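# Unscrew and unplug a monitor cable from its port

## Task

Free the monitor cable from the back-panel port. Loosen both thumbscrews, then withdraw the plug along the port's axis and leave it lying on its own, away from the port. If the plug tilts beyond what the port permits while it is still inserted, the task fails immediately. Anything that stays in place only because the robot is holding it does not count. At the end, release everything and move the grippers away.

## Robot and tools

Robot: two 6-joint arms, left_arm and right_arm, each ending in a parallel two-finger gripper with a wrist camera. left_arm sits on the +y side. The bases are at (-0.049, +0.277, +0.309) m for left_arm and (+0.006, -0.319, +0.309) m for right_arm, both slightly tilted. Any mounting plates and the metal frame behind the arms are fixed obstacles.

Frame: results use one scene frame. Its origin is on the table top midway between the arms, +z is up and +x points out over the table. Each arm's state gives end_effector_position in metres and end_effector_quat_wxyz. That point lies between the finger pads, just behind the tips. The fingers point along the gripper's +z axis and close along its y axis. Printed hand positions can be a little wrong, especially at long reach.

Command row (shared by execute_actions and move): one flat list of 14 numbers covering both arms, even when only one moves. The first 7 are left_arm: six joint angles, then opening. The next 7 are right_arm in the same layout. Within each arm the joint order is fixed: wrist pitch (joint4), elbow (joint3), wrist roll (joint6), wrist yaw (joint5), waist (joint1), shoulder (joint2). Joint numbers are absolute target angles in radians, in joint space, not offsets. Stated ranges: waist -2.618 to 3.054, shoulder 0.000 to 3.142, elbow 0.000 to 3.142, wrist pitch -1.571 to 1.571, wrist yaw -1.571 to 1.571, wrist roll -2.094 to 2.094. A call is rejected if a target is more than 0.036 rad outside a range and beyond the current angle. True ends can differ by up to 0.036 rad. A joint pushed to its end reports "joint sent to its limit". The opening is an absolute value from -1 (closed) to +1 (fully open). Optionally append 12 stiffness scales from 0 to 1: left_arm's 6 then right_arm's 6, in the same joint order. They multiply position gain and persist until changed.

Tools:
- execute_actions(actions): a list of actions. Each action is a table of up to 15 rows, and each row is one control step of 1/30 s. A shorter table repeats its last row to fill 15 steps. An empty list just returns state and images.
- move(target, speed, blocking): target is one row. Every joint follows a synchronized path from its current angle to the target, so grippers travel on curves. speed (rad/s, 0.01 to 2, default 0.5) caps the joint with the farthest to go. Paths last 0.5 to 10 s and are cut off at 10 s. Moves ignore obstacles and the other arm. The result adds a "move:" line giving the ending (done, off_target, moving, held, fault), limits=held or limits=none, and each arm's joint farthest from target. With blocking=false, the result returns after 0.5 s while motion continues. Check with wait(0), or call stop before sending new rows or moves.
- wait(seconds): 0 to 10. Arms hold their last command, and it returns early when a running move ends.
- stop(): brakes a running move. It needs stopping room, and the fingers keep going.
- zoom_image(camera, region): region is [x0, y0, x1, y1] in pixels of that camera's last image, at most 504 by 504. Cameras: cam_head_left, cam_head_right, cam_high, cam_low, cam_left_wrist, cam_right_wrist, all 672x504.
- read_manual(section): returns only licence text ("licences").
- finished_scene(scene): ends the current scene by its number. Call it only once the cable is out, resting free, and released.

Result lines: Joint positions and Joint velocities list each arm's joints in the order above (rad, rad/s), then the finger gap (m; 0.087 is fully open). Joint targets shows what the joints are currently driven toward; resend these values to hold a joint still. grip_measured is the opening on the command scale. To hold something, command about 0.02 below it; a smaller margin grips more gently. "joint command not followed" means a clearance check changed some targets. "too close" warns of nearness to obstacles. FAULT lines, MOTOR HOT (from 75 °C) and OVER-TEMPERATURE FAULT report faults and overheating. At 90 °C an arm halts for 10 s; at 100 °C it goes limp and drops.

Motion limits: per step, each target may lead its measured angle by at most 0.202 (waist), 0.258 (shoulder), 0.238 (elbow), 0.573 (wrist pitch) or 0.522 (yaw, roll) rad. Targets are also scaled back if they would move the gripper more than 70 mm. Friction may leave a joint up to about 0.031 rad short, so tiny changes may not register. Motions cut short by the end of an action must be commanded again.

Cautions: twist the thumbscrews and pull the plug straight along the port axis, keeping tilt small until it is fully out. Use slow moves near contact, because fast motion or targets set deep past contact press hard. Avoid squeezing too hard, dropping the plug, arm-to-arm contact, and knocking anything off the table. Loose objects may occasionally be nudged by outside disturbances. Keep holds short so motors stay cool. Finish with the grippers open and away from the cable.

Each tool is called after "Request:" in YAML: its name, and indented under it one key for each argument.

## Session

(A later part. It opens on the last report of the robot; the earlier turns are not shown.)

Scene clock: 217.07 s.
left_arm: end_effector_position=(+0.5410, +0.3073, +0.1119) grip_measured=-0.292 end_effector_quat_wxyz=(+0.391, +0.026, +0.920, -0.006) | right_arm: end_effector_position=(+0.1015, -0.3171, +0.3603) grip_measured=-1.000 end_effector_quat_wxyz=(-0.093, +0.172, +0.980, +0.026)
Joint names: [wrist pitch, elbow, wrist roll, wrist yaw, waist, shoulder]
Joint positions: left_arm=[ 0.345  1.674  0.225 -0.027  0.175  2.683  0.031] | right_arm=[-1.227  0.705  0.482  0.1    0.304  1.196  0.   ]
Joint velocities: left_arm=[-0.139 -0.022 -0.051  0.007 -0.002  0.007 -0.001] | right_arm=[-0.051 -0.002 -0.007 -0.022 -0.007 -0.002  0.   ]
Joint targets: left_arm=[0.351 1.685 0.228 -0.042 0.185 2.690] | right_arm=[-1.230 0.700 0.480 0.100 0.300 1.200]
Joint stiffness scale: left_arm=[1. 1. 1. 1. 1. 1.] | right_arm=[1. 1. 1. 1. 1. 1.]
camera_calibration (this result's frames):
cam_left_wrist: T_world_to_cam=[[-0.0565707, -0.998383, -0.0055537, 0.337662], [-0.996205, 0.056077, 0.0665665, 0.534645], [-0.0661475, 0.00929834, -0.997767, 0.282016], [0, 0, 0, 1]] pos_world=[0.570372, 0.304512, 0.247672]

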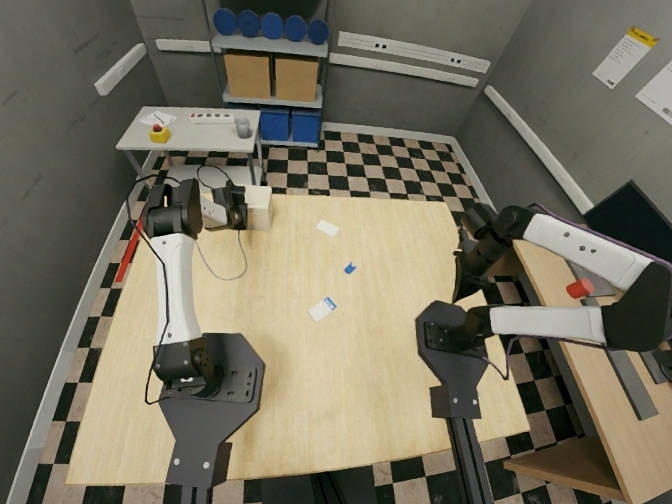

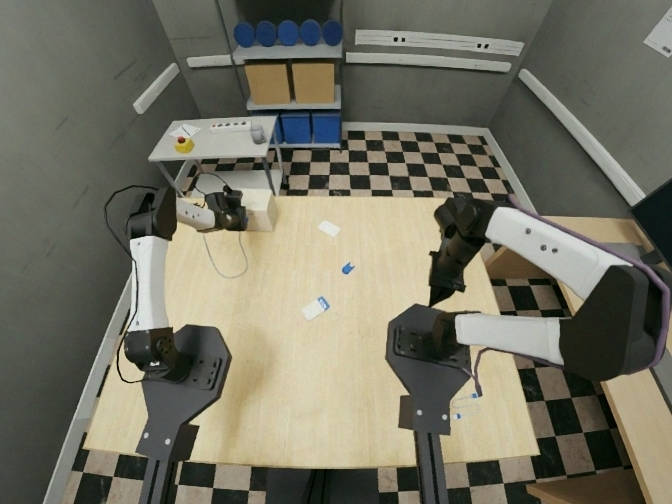

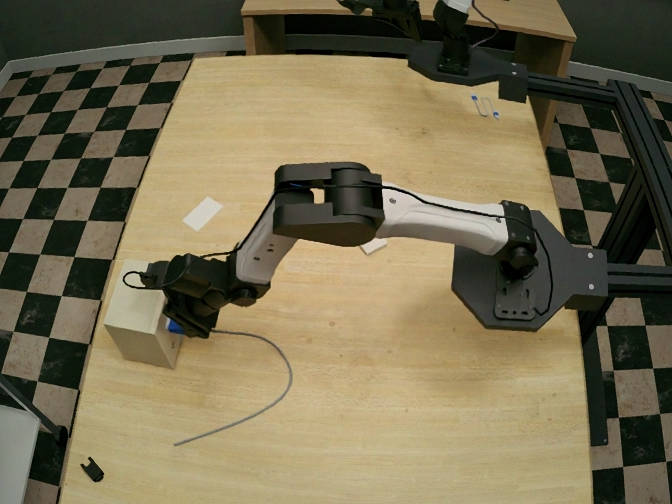

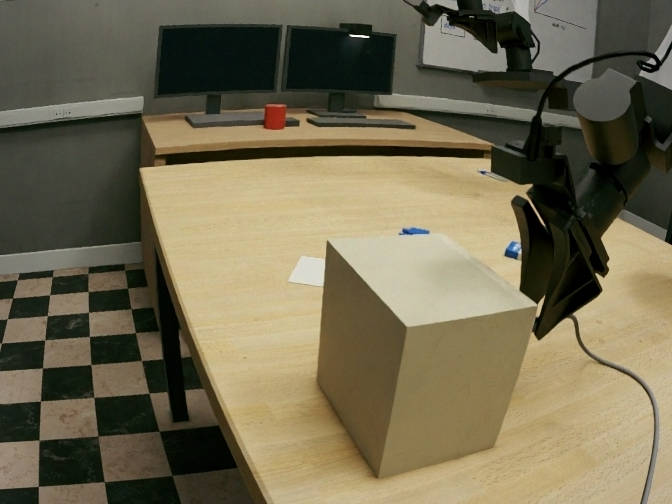

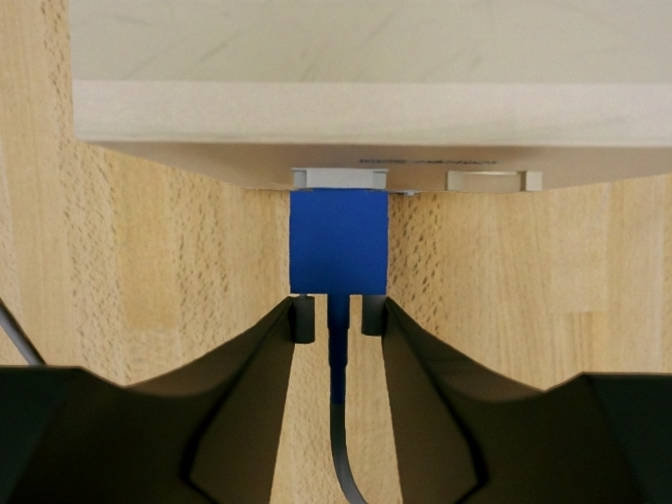

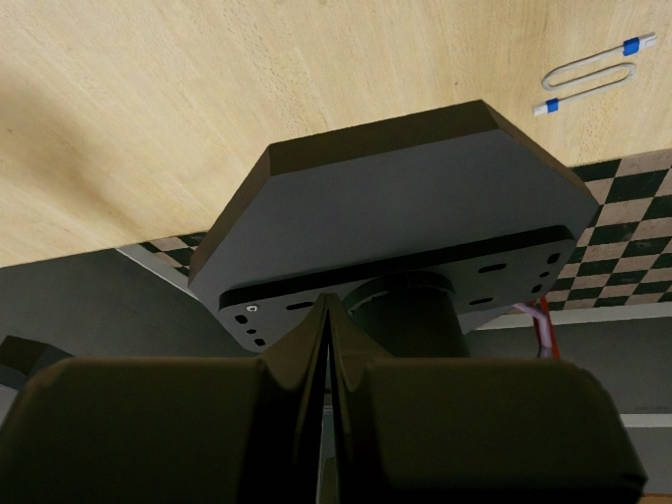

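Request:
execute_actions:
  actions:
    - [[0.351,1.685,0.228,-0.042,0.185,2.69,-0.15,-1.23,0.7,0.48,0.1,0.3,1.2,-1],[0.351,1.685,0.228,-0.042,0.185,2.69,-0.15,-1.23,0.7,0.48,0.1,0.3,1.2,-1],[0.351,1.685,0.228,-0.042,0.185,2.69,-0.15,-1.23,0.7,0.48,0.1,0.3,1.2,-1],[0.308,1.685,0.228,-0.042,0.185,2.69,-0.15,-1.23,0.7,0.48,0.1,0.3,1.2,-1],[0.308,1.685,0.228,-0.042,0.185,2.69,-0.15,-1.23,0.7,0.48,0.1,0.3,1.2,-1],[0.308,1.685,0.228,-0.042,0.185,2.69,-0.15,-1.23,0.7,0.48,0.1,0.3,1.2,-1],[0.308,1.685,0.228,-0.042,0.185,2.69,-0.15,-1.23,0.7,0.48,0.1,0.3,1.2,-1],[0.308,1.685,0.228,-0.042,0.185,2.69,-0.15,-1.23,0.7,0.48,0.1,0.3,1.2,-1],[0.308,1.685,0.228,-0.042,0.185,2.69,-0.15,-1.23,0.7,0.48,0.1,0.3,1.2,-1],[0.308,1.685,0.228,-0.042,0.185,2.69,-0.2,-1.23,0.7,0.48,0.1,0.3,1.2,-1],[0.308,1.685,0.228,-0.042,0.185,2.69,-0.25,-1.23,0.7,0.48,0.1,0.3,1.2,-1],[0.308,1.685,0.228,-0.042,0.185,2.69,-0.28,-1.23,0.7,0.48,0.1,0.3,1.2,-1],[0.308,1.685,0.228,-0.042,0.185,2.69,-0.31,-1.23,0.7,0.48,0.1,0.3,1.2,-1],[0.308,1.685,0.228,-0.042,0.185,2.69,-0.4,-1.23,0.7,0.48,0.1,0.3,1.2,-1]]

Scene clock: 218.87 s.
left_arm: end_effector_position=(+0.5379, +0.3071, +0.1096) grip_measured=-0.296 end_effector_quat_wxyz=(+0.384, +0.026, +0.923, -0.007) | right_arm: end_effector_position=(+0.1015, -0.3171, +0.3603) grip_measured=-1.000 end_effector_quat_wxyz=(-0.093, +0.172, +0.980, +0.026)
Joint names: [wrist pitch, elbow, wrist roll, wrist yaw, waist, shoulder]
Joint positions: left_arm=[ 0.329  1.674  0.225 -0.028  0.176  2.683  0.031] | right_arm=[-1.227  0.705  0.482  0.1    0.304  1.196  0.   ]
Joint velocities: left_arm=[ 0.037  0.012 -0.051 -0.007  0.012 -0.012 -0.   ] | right_arm=[-0.081  0.007 -0.022 -0.051  0.017  0.007  0.   ]
Joint targets: left_arm=[0.308 1.685 0.228 -0.042 0.185 2.690] | right_arm=[-1.230 0.700 0.480 0.100 0.300 1.200]
Joint stiffness scale: left_arm=[1. 1. 1. 1. 1. 1.] | right_arm=[1. 1. 1. 1. 1. 1.]
camera_calibration (this result's frames):
cam_left_wrist: T_world_to_cam=[[-0.0578197, -0.998317, -0.00448256, 0.337844], [-0.995002, 0.0572603, 0.0818118, 0.528997], [-0.0814174, 0.00919049, -0.996638, 0.287644], [0, 0, 0, 1]] pos_world=[0.569306, 0.304341, 0.244913]

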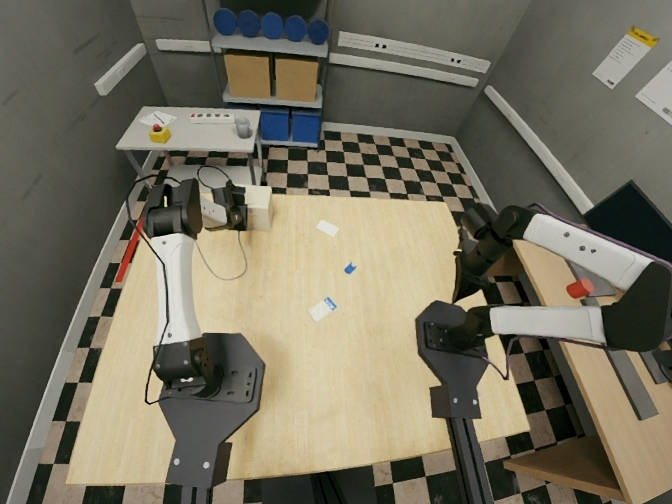

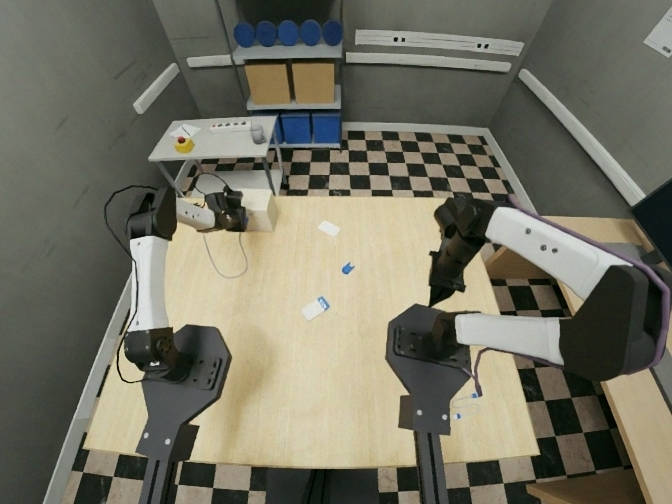

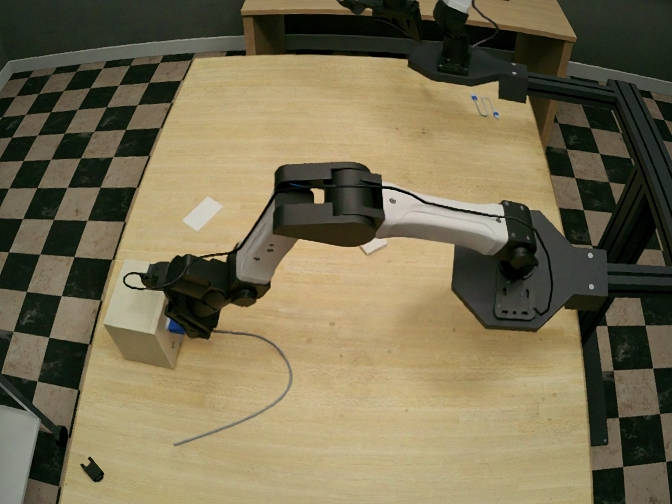

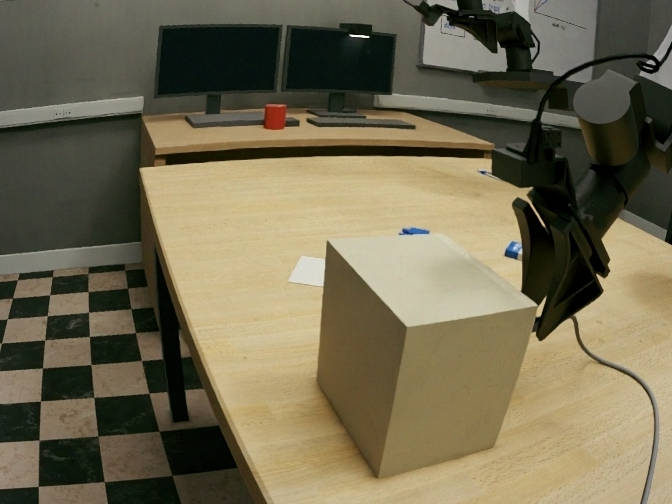

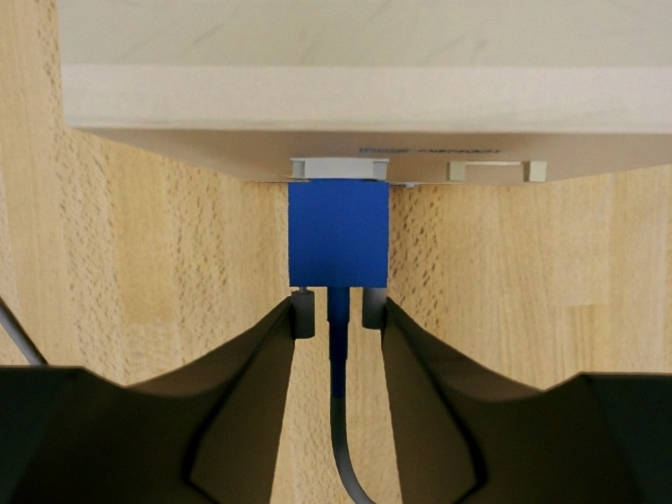

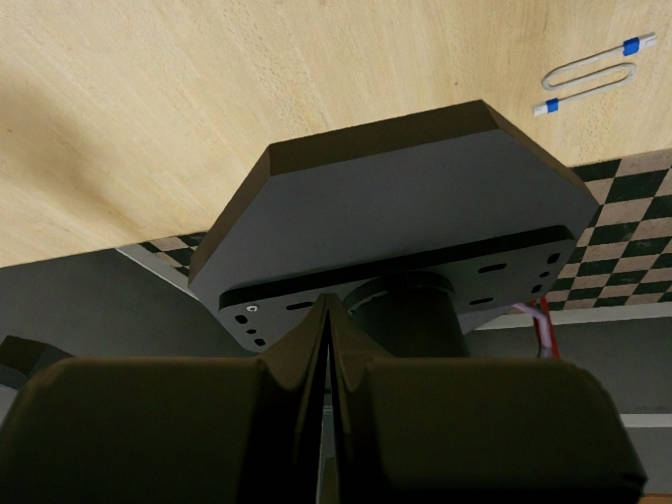

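Request:
execute_actions:
  actions:
    - [[0.302,1.69,0.205,0.001,0.187,2.68,-0.4,-1.23,0.7,0.48,0.1,0.3,1.2,-1],[0.294,1.693,0.19,0.024,0.192,2.678,-0.4,-1.23,0.7,0.48,0.1,0.3,1.2,-1],[0.285,1.696,0.176,0.048,0.199,2.677,-0.4,-1.23,0.7,0.48,0.1,0.3,1.2,-1],[0.276,1.70,0.162,0.072,0.206,2.676,-0.4,-1.23,0.7,0.48,0.1,0.3,1.2,-1],[0.268,1.704,0.148,0.096,0.213,2.676,-0.4,-1.23,0.7,0.48,0.1,0.3,1.2,-1],[0.26,1.708,0.134,0.12,0.22,2.676,-0.4,-1.23,0.7,0.48,0.1,0.3,1.2,-1],[0.252,1.713,0.12,0.143,0.228,2.677,-0.4,-1.23,0.7,0.48,0.1,0.3,1.2,-1],[0.244,1.718,0.106,0.167,0.235,2.678,-0.4,-1.23,0.7,0.48,0.1,0.3,1.2,-1],[0.236,1.723,0.093,0.191,0.243,2.68,-0.4,-1.23,0.7,0.48,0.1,0.3,1.2,-1],[0.228,1.728,0.08,0.215,0.251,2.68,-0.4,-1.23,0.7,0.48,0.1,0.3,1.2,-1],[0.22,1.733,0.067,0.239,0.259,2.68,-0.4,-1.23,0.7,0.48,0.1,0.3,1.2,-1],[0.213,1.739,0.054,0.263,0.267,2.68,-0.4,-1.23,0.7,0.48,0.1,0.3,1.2,-1],[0.206,1.745,0.041,0.288,0.276,2.68,-0.4,-1.23,0.7,0.48,0.1,0.3,1.2,-1]]

Request:
wait:
  seconds: 0.2

Scene clock: 220.40 s.
left_arm: end_effector_position=(+0.5378, +0.3060, +0.1135) grip_measured=-0.319 end_effector_quat_wxyz=(+0.376, -0.028, +0.917, -0.133) | right_arm: end_effector_position=(+0.1015, -0.3171, +0.3603) grip_measured=-1.000 end_effector_quat_wxyz=(-0.093, +0.172, +0.980, +0.026)
Joint names: [wrist pitch, elbow, wrist roll, wrist yaw, waist, shoulder]
Joint positions: left_arm=[0.244 1.725 0.081 0.221 0.254 2.686 0.03 ] | right_arm=[-1.227  0.705  0.482  0.1    0.304  1.196  0.   ]
Joint velocities: left_arm=[-0.037  0.071 -0.256  0.33   0.11   0.066 -0.007] | right_arm=[ 0.066 -0.017 -0.022 -0.037 -0.007 -0.007  0.   ]
Joint targets: left_arm=[0.206 1.745 0.041 0.288 0.276 2.680] | right_arm=[-1.230 0.700 0.480 0.100 0.300 1.200]
Joint stiffness scale: left_arm=[1. 1. 1. 1. 1. 1.] | right_arm=[1. 1. 1. 1. 1. 1.]
camera_calibration (this result's frames):
cam_left_wrist: T_world_to_cam=[[-0.0521637, -0.962113, 0.267615, 0.291677], [-0.993786, 0.076397, 0.0809483, 0.522286], [-0.0983264, -0.26173, -0.96012, 0.379345], [0, 0, 0, 1]] pos_world=[0.571555, 0.340011, 0.243881]

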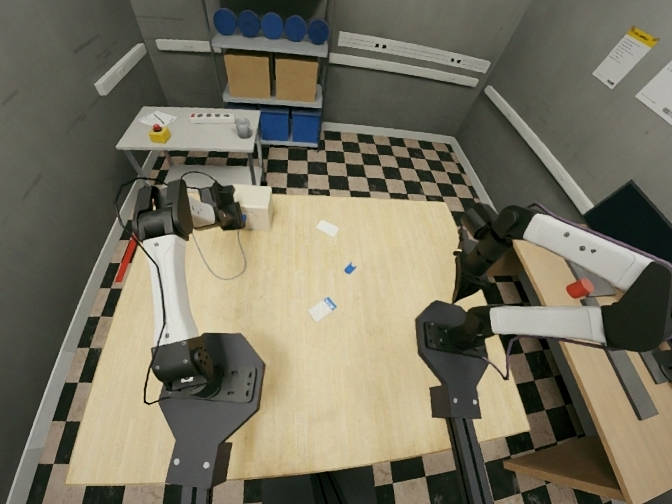

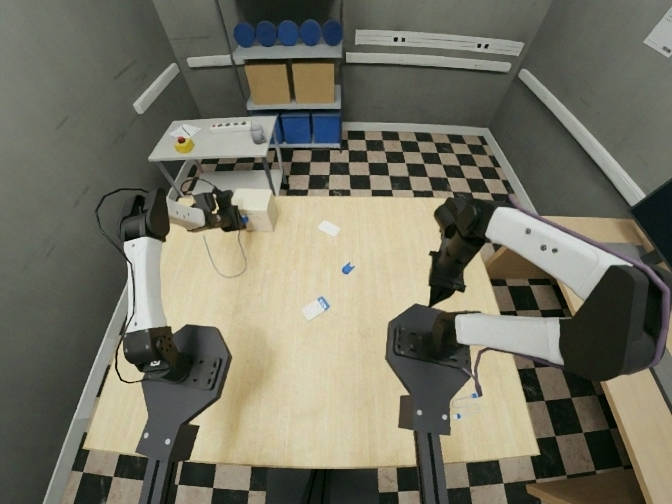

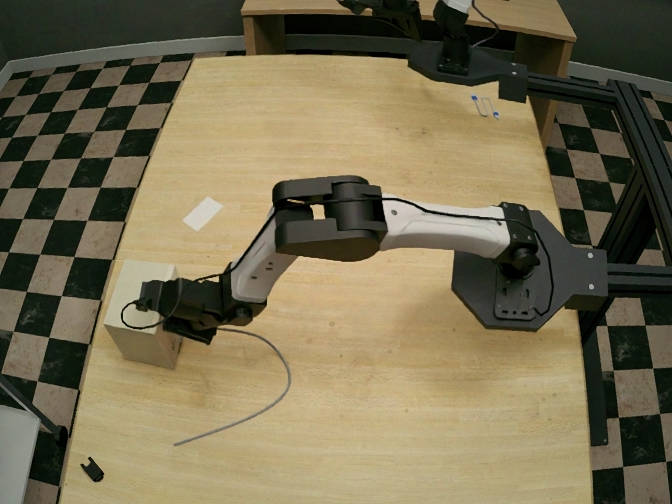

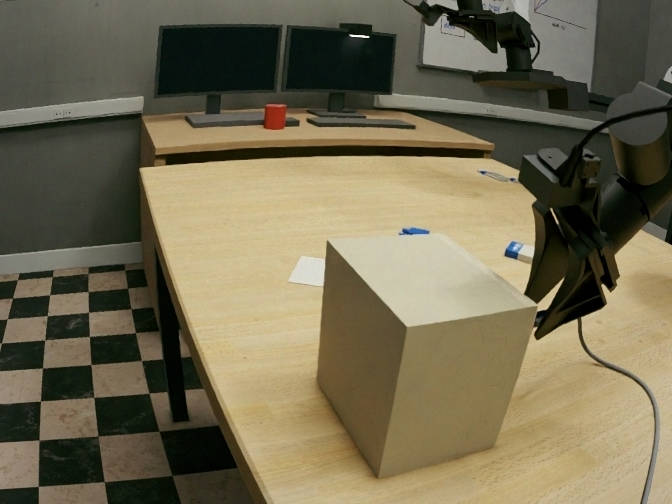

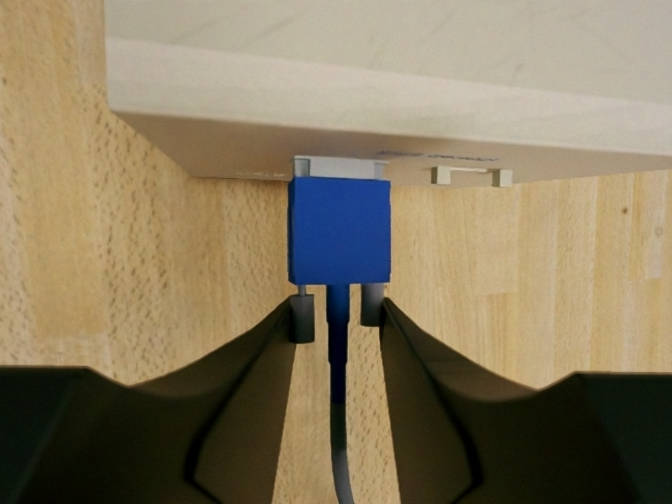

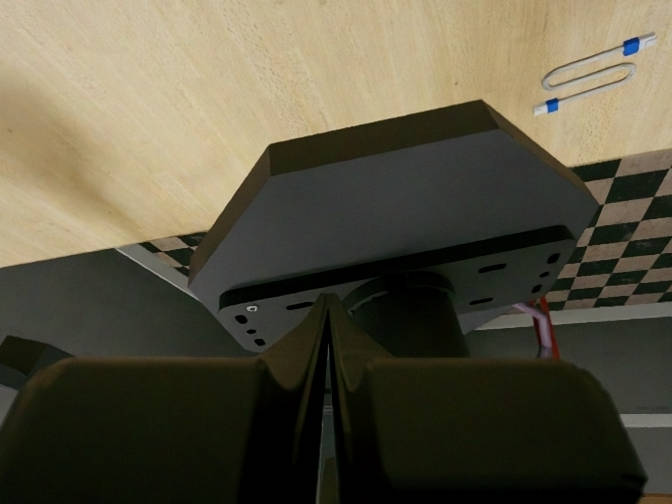

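Scene clock: 220.60 s.
left_arm: end_effector_position=(+0.5377, +0.3055, +0.1131) grip_measured=-0.328 end_effector_quat_wxyz=(+0.375, -0.037, +0.914, -0.147) | right_arm: end_effector_position=(+0.1015, -0.3171, +0.3603) grip_measured=-1.000 end_effector_quat_wxyz=(-0.093, +0.172, +0.980, +0.026)
Joint names: [wrist pitch, elbow, wrist roll, wrist yaw, waist, shoulder]
Joint positions: left_arm=[0.243 1.73  0.06  0.246 0.262 2.69  0.029] | right_arm=[-1.227  0.705  0.482  0.1    0.304  1.196  0.   ]
Joint velocities: left_arm=[-0.051  0.012 -0.081  0.022  0.022  0.002 -0.001] | right_arm=[-0.007 -0.027 -0.007 -0.037 -0.002  0.022  0.   ]
Joint targets: left_arm=[0.206 1.745 0.041 0.288 0.276 2.680] | right_arm=[-1.230 0.700 0.480 0.100 0.300 1.200]
Joint stiffness scale: left_arm=[1. 1. 1. 1. 1. 1.] | right_arm=[1. 1. 1. 1. 1. 1.]
wait: 0.20 s; no rest
camera_calibration (this result's frames):
cam_left_wrist: T_world_to_cam=[[-0.0469515, -0.953243, 0.298536, 0.282292], [-0.994119, 0.073789, 0.079265, 0.523381], [-0.0975874, -0.293059, -0.951101, 0.387038], [0, 0, 0, 1]] pos_world=[0.571327, 0.343898, 0.242352]

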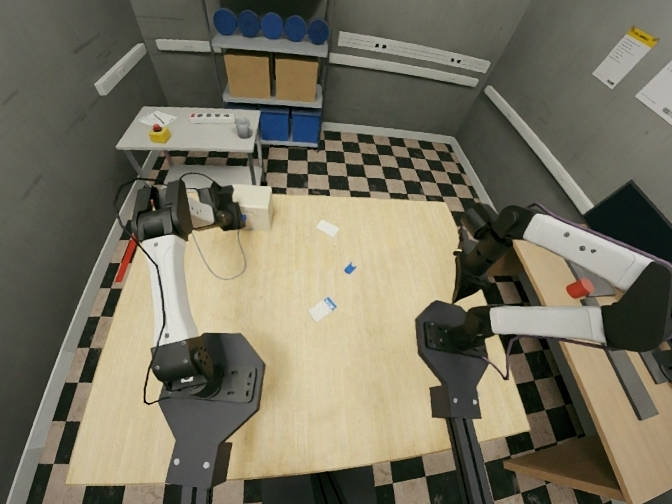

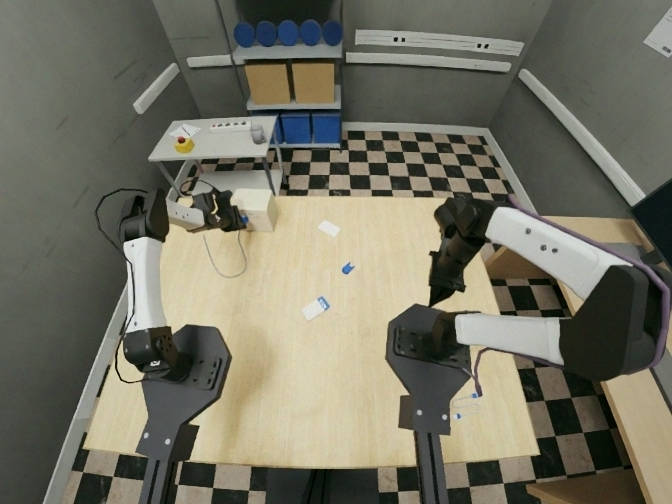

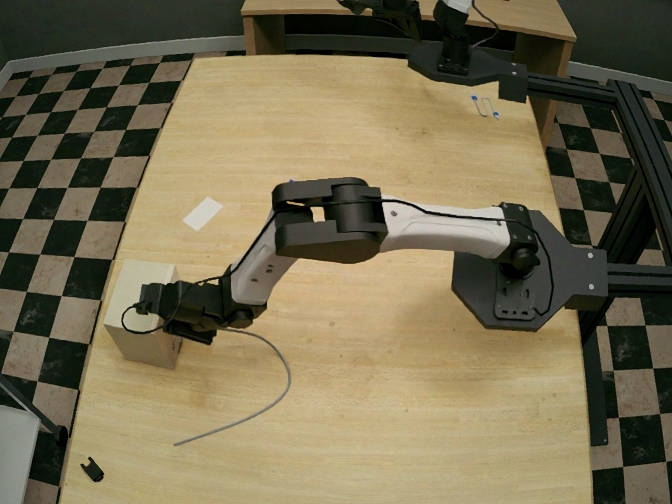

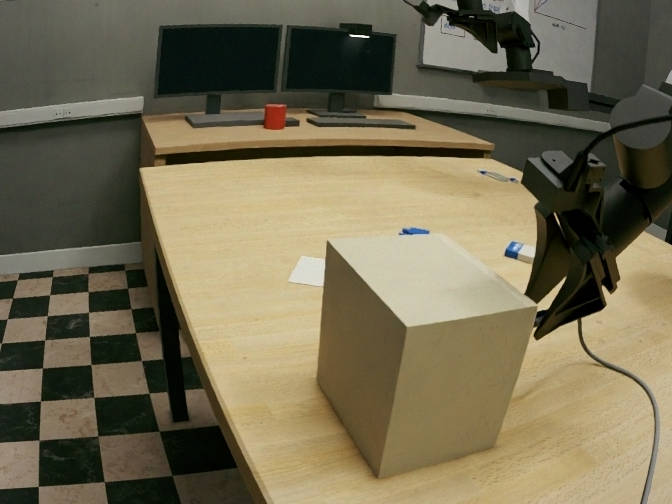

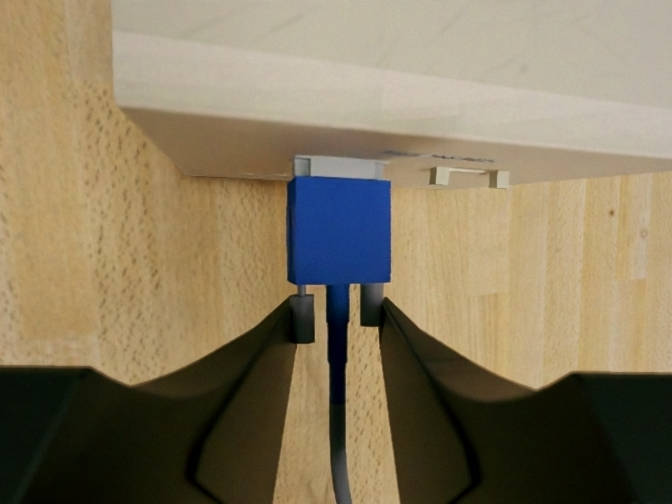

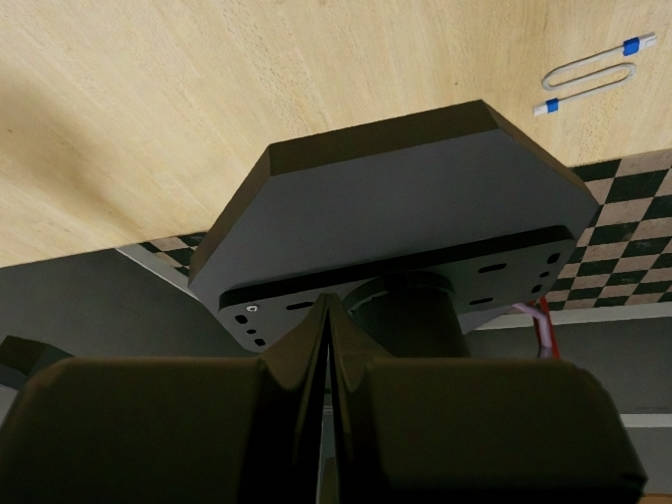

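Request:
execute_actions:
  actions:
    - [[0.22,1.745,0.055,0.26,0.276,2.68,0.1,-1.23,0.7,0.48,0.1,0.3,1.2,-1],[0.22,1.745,0.055,0.26,0.276,2.68,0.1,-1.23,0.7,0.48,0.1,0.3,1.2,-1],[0.22,1.745,0.055,0.26,0.276,2.68,0.1,-1.23,0.7,0.48,0.1,0.3,1.2,-1],[0.22,1.745,0.055,0.26,0.276,2.68,0.1,-1.23,0.7,0.48,0.1,0.3,1.2,-1],[0.235,1.72,0.065,0.25,0.262,2.68,0.1,-1.23,0.7,0.48,0.1,0.3,1.2,-1],[0.246,1.712,0.079,0.222,0.253,2.68,0.1,-1.23,0.7,0.48,0.1,0.3,1.2,-1],[0.257,1.704,0.098,0.189,0.243,2.68,0.1,-1.23,0.7,0.48,0.1,0.3,1.2,-1],[0.268,1.696,0.117,0.156,0.233,2.68,0.1,-1.23,0.7,0.48,0.1,0.3,1.2,-1],[0.279,1.688,0.136,0.123,0.223,2.68,0.1,-1.23,0.7,0.48,0.1,0.3,1.2,-1],[0.29,1.68,0.155,0.09,0.213,2.68,0.1,-1.23,0.7,0.48,0.1,0.3,1.2,-1],[0.301,1.673,0.174,0.057,0.203,2.68,0.1,-1.23,0.7,0.48,0.1,0.3,1.2,-1],[0.312,1.666,0.193,0.024,0.193,2.68,0.1,-1.23,0.7,0.48,0.1,0.3,1.2,-1],[0.323,1.66,0.212,-0.009,0.184,2.68,0.1,-1.23,0.7,0.48,0.1,0.3,1.2,-1],[0.335,1.654,0.231,-0.042,0.175,2.68,0.1,-1.23,0.7,0.48,0.1,0.3,1.2,-1]]
    - [[0.335,1.654,0.231,-0.042,0.175,2.68,0.1,-1.23,0.7,0.48,0.1,0.3,1.2,-1],[0.335,1.654,0.231,-0.042,0.175,2.68,0.1,-1.23,0.7,0.48,0.1,0.3,1.2,-1],[0.335,1.654,0.231,-0.042,0.175,2.68,0.05,-1.23,0.7,0.48,0.1,0.3,1.2,-1],[0.335,1.654,0.231,-0.042,0.175,2.68,0.0,-1.23,0.7,0.48,0.1,0.3,1.2,-1],[0.335,1.654,0.231,-0.042,0.175,2.68,-0.05,-1.23,0.7,0.48,0.1,0.3,1.2,-1],[0.335,1.654,0.231,-0.042,0.175,2.68,-0.1,-1.23,0.7,0.48,0.1,0.3,1.2,-1],[0.33,1.67,0.228,-0.04,0.178,2.68,-0.15,-1.23,0.7,0.48,0.1,0.3,1.2,-1],[0.325,1.68,0.228,-0.035,0.18,2.68,-0.2,-1.23,0.7,0.48,0.1,0.3,1.2,-1],[0.32,1.685,0.228,-0.03,0.18,2.68,-0.25,-1.23,0.7,0.48,0.1,0.3,1.2,-1],[0.315,1.685,0.228,-0.03,0.18,2.68,-0.28,-1.23,0.7,0.48,0.1,0.3,1.2,-1],[0.312,1.685,0.228,-0.03,0.18,2.68,-0.31,-1.23,0.7,0.48,0.1,0.3,1.2,-1],[0.312,1.685,0.228,-0.03,0.18,2.68,-0.4,-1.23,0.7,0.48,0.1,0.3,1.2,-1]]

Scene clock: 223.17 s.
left_arm: end_effector_position=(+0.5352, +0.3056, +0.1071) grip_measured=-0.305 end_effector_quat_wxyz=(+0.380, +0.027, +0.925, -0.010) | right_arm: end_effector_position=(+0.1015, -0.3171, +0.3603) grip_measured=-1.000 end_effector_quat_wxyz=(-0.093, +0.172, +0.980, +0.026)
Joint names: [wrist pitch, elbow, wrist roll, wrist yaw, waist, shoulder]
Joint positions: left_arm=[ 0.322  1.672  0.223 -0.024  0.176  2.685  0.03 ] | right_arm=[-1.227  0.705  0.482  0.1    0.304  1.196  0.   ]
Joint velocities: left_arm=[ 0.022 -0.007 -0.022  0.037  0.002 -0.007 -0.001] | right_arm=[-0.022  0.007  0.037 -0.007  0.007  0.007  0.   ]
Joint targets: left_arm=[0.312 1.685 0.228 -0.030 0.180 2.680] | right_arm=[-1.230 0.700 0.480 0.100 0.300 1.200]
Joint stiffness scale: left_arm=[1. 1. 1. 1. 1. 1.] | right_arm=[1. 1. 1. 1. 1. 1.]
camera_calibration (this result's frames):
cam_left_wrist: T_world_to_cam=[[-0.0614599, -0.998108, 0.00154869, 0.337364], [-0.993945, 0.061345, 0.0911608, 0.523869], [-0.0910834, 0.00406343, -0.995835, 0.291602], [0, 0, 0, 1]] pos_world=[0.567991, 0.303404, 0.242109]

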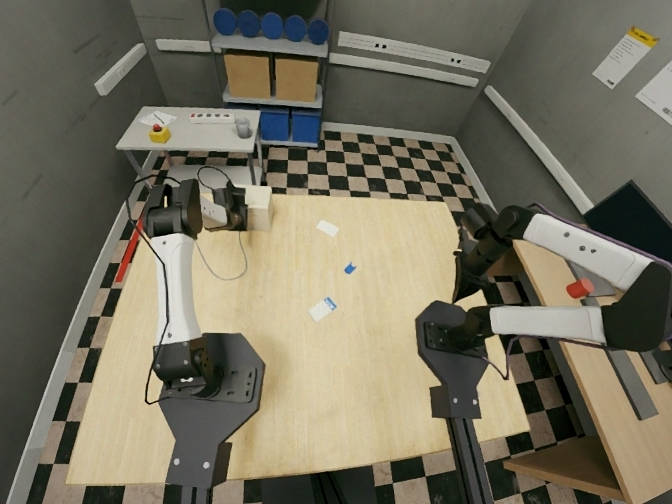

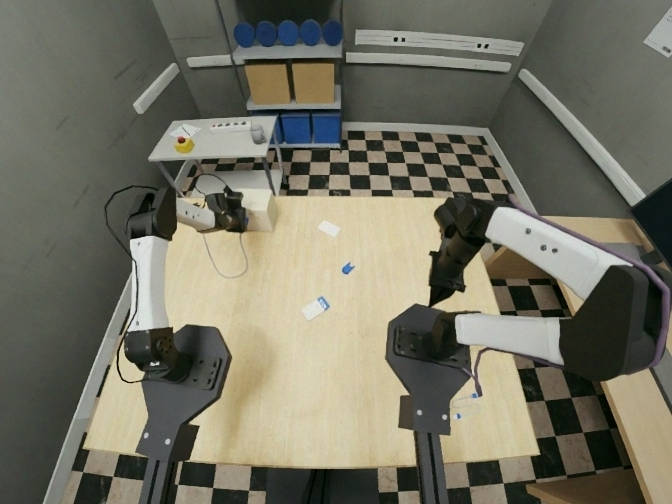

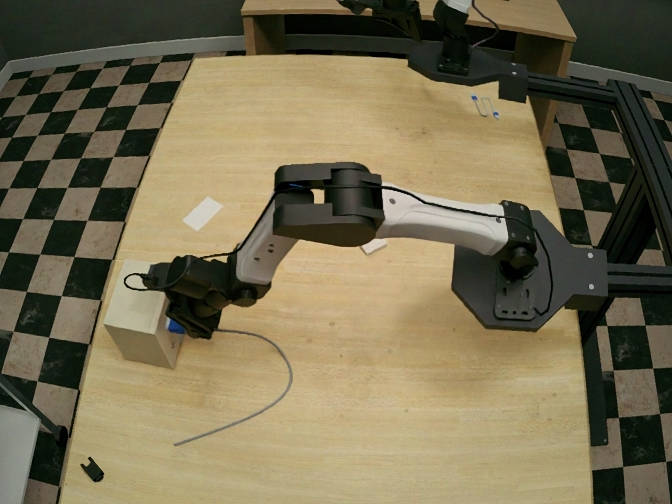

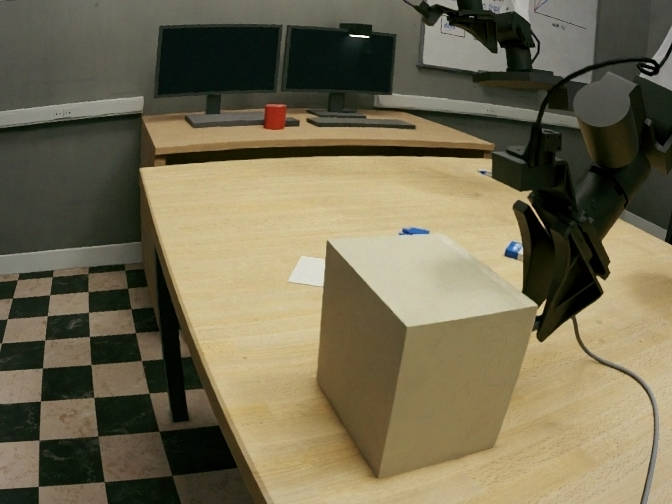

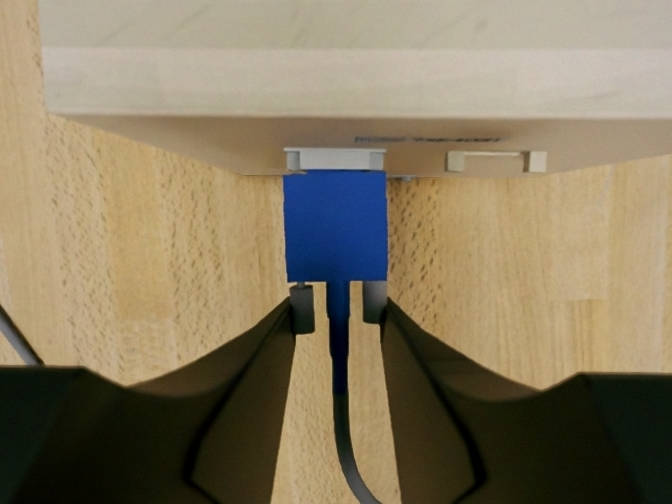

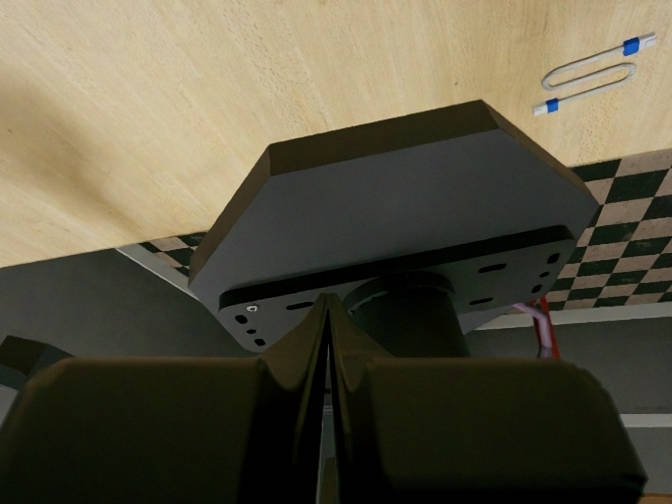

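Request:
execute_actions:
  actions:
    - [[0.32,1.685,0.228,-0.03,0.18,2.68,-0.15,-1.23,0.7,0.48,0.1,0.3,1.2,-1],[0.32,1.685,0.228,-0.03,0.18,2.68,-0.15,-1.23,0.7,0.48,0.1,0.3,1.2,-1],[0.32,1.685,0.228,-0.03,0.18,2.68,-0.15,-1.23,0.7,0.48,0.1,0.3,1.2,-1],[0.344,1.685,0.228,-0.042,0.186,2.68,-0.15,-1.23,0.7,0.48,0.1,0.3,1.2,-1]]

Request:
zoom_image:
  camera: "cam_left_wrist"
  region: [270,250,410,355]

Scene clock: 224.07 s.
left_arm: end_effector_position=(+0.5381, +0.3073, +0.1091) grip_measured=-0.150 end_effector_quat_wxyz=(+0.386, +0.025, +0.922, -0.006) | right_arm: end_effector_position=(+0.1015, -0.3171, +0.3603) grip_measured=-1.000 end_effector_quat_wxyz=(-0.093, +0.172, +0.980, +0.026)
Joint names: [wrist pitch, elbow, wrist roll, wrist yaw, waist, shoulder]
Joint positions: left_arm=[ 0.337  1.672  0.224 -0.03   0.176  2.685  0.037] | right_arm=[-1.227  0.705  0.482  0.1    0.304  1.196  0.   ]
Joint velocities: left_arm=[-0.007 -0.002 -0.022 -0.081 -0.012 -0.007  0.   ] | right_arm=[ 0.022  0.007  0.051 -0.051 -0.017  0.002  0.   ]
Joint targets: left_arm=[0.344 1.685 0.228 -0.042 0.186 2.680] | right_arm=[-1.230 0.700 0.480 0.100 0.300 1.200]
Joint stiffness scale: left_arm=[1. 1. 1. 1. 1. 1.] | right_arm=[1. 1. 1. 1. 1. 1.]
camera_calibration (this result's frames):
cam_left_wrist: T_world_to_cam=[[-0.0549545, -0.998476, -0.00503068, 0.336568], [-0.995464, 0.0543955, 0.0780546, 0.530821], [-0.077662, 0.00929731, -0.996936, 0.28515], [0, 0, 0, 1]] pos_world=[0.569054, 0.30453, 0.244537]

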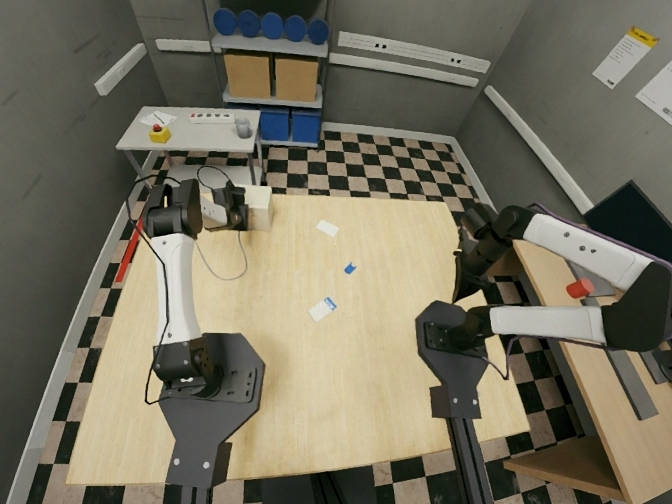

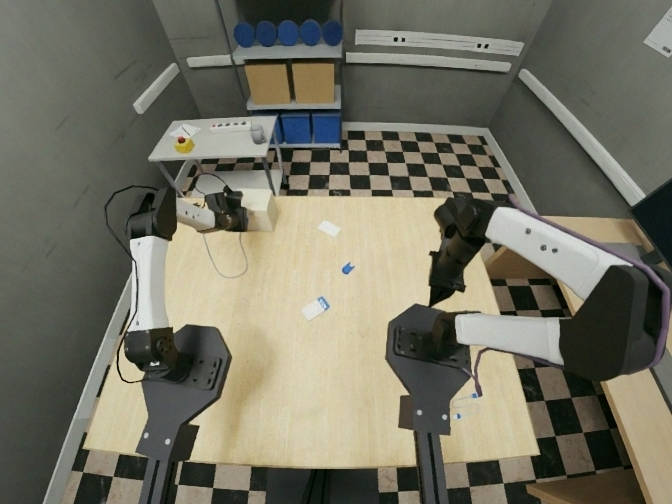

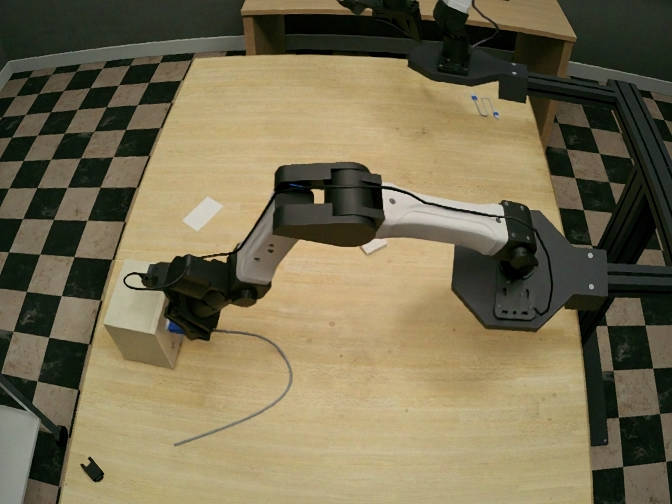

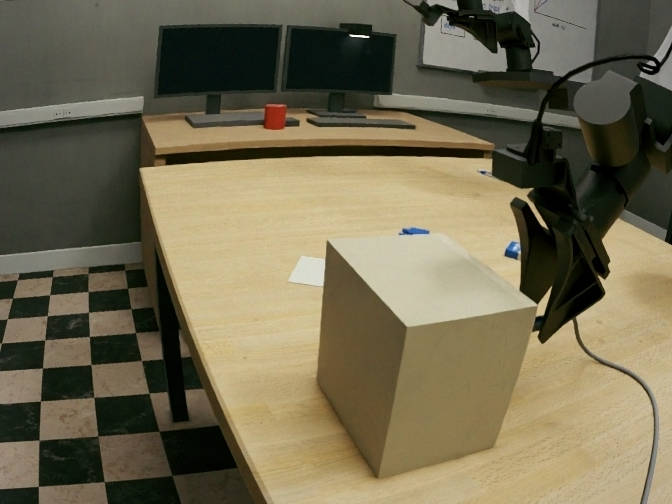

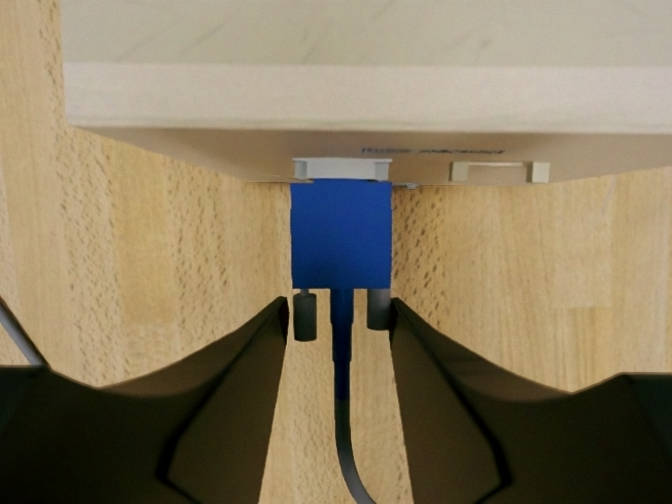

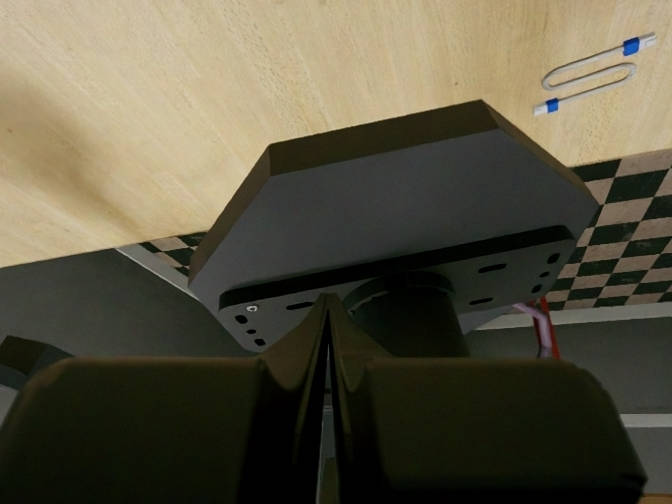

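Region (270, 250, 410, 355) of cam_left_wrist's 672x504 image, scaled by 3.600, with more detail than that image has; it fills the top 378 rows of this view, and the rest is white.

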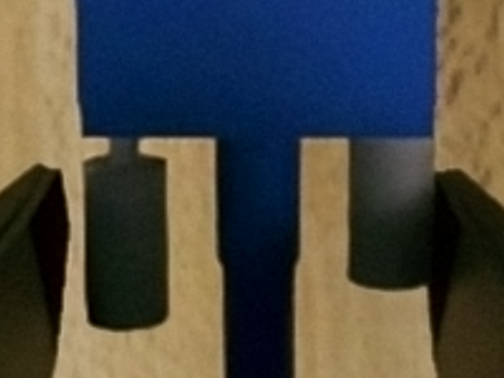

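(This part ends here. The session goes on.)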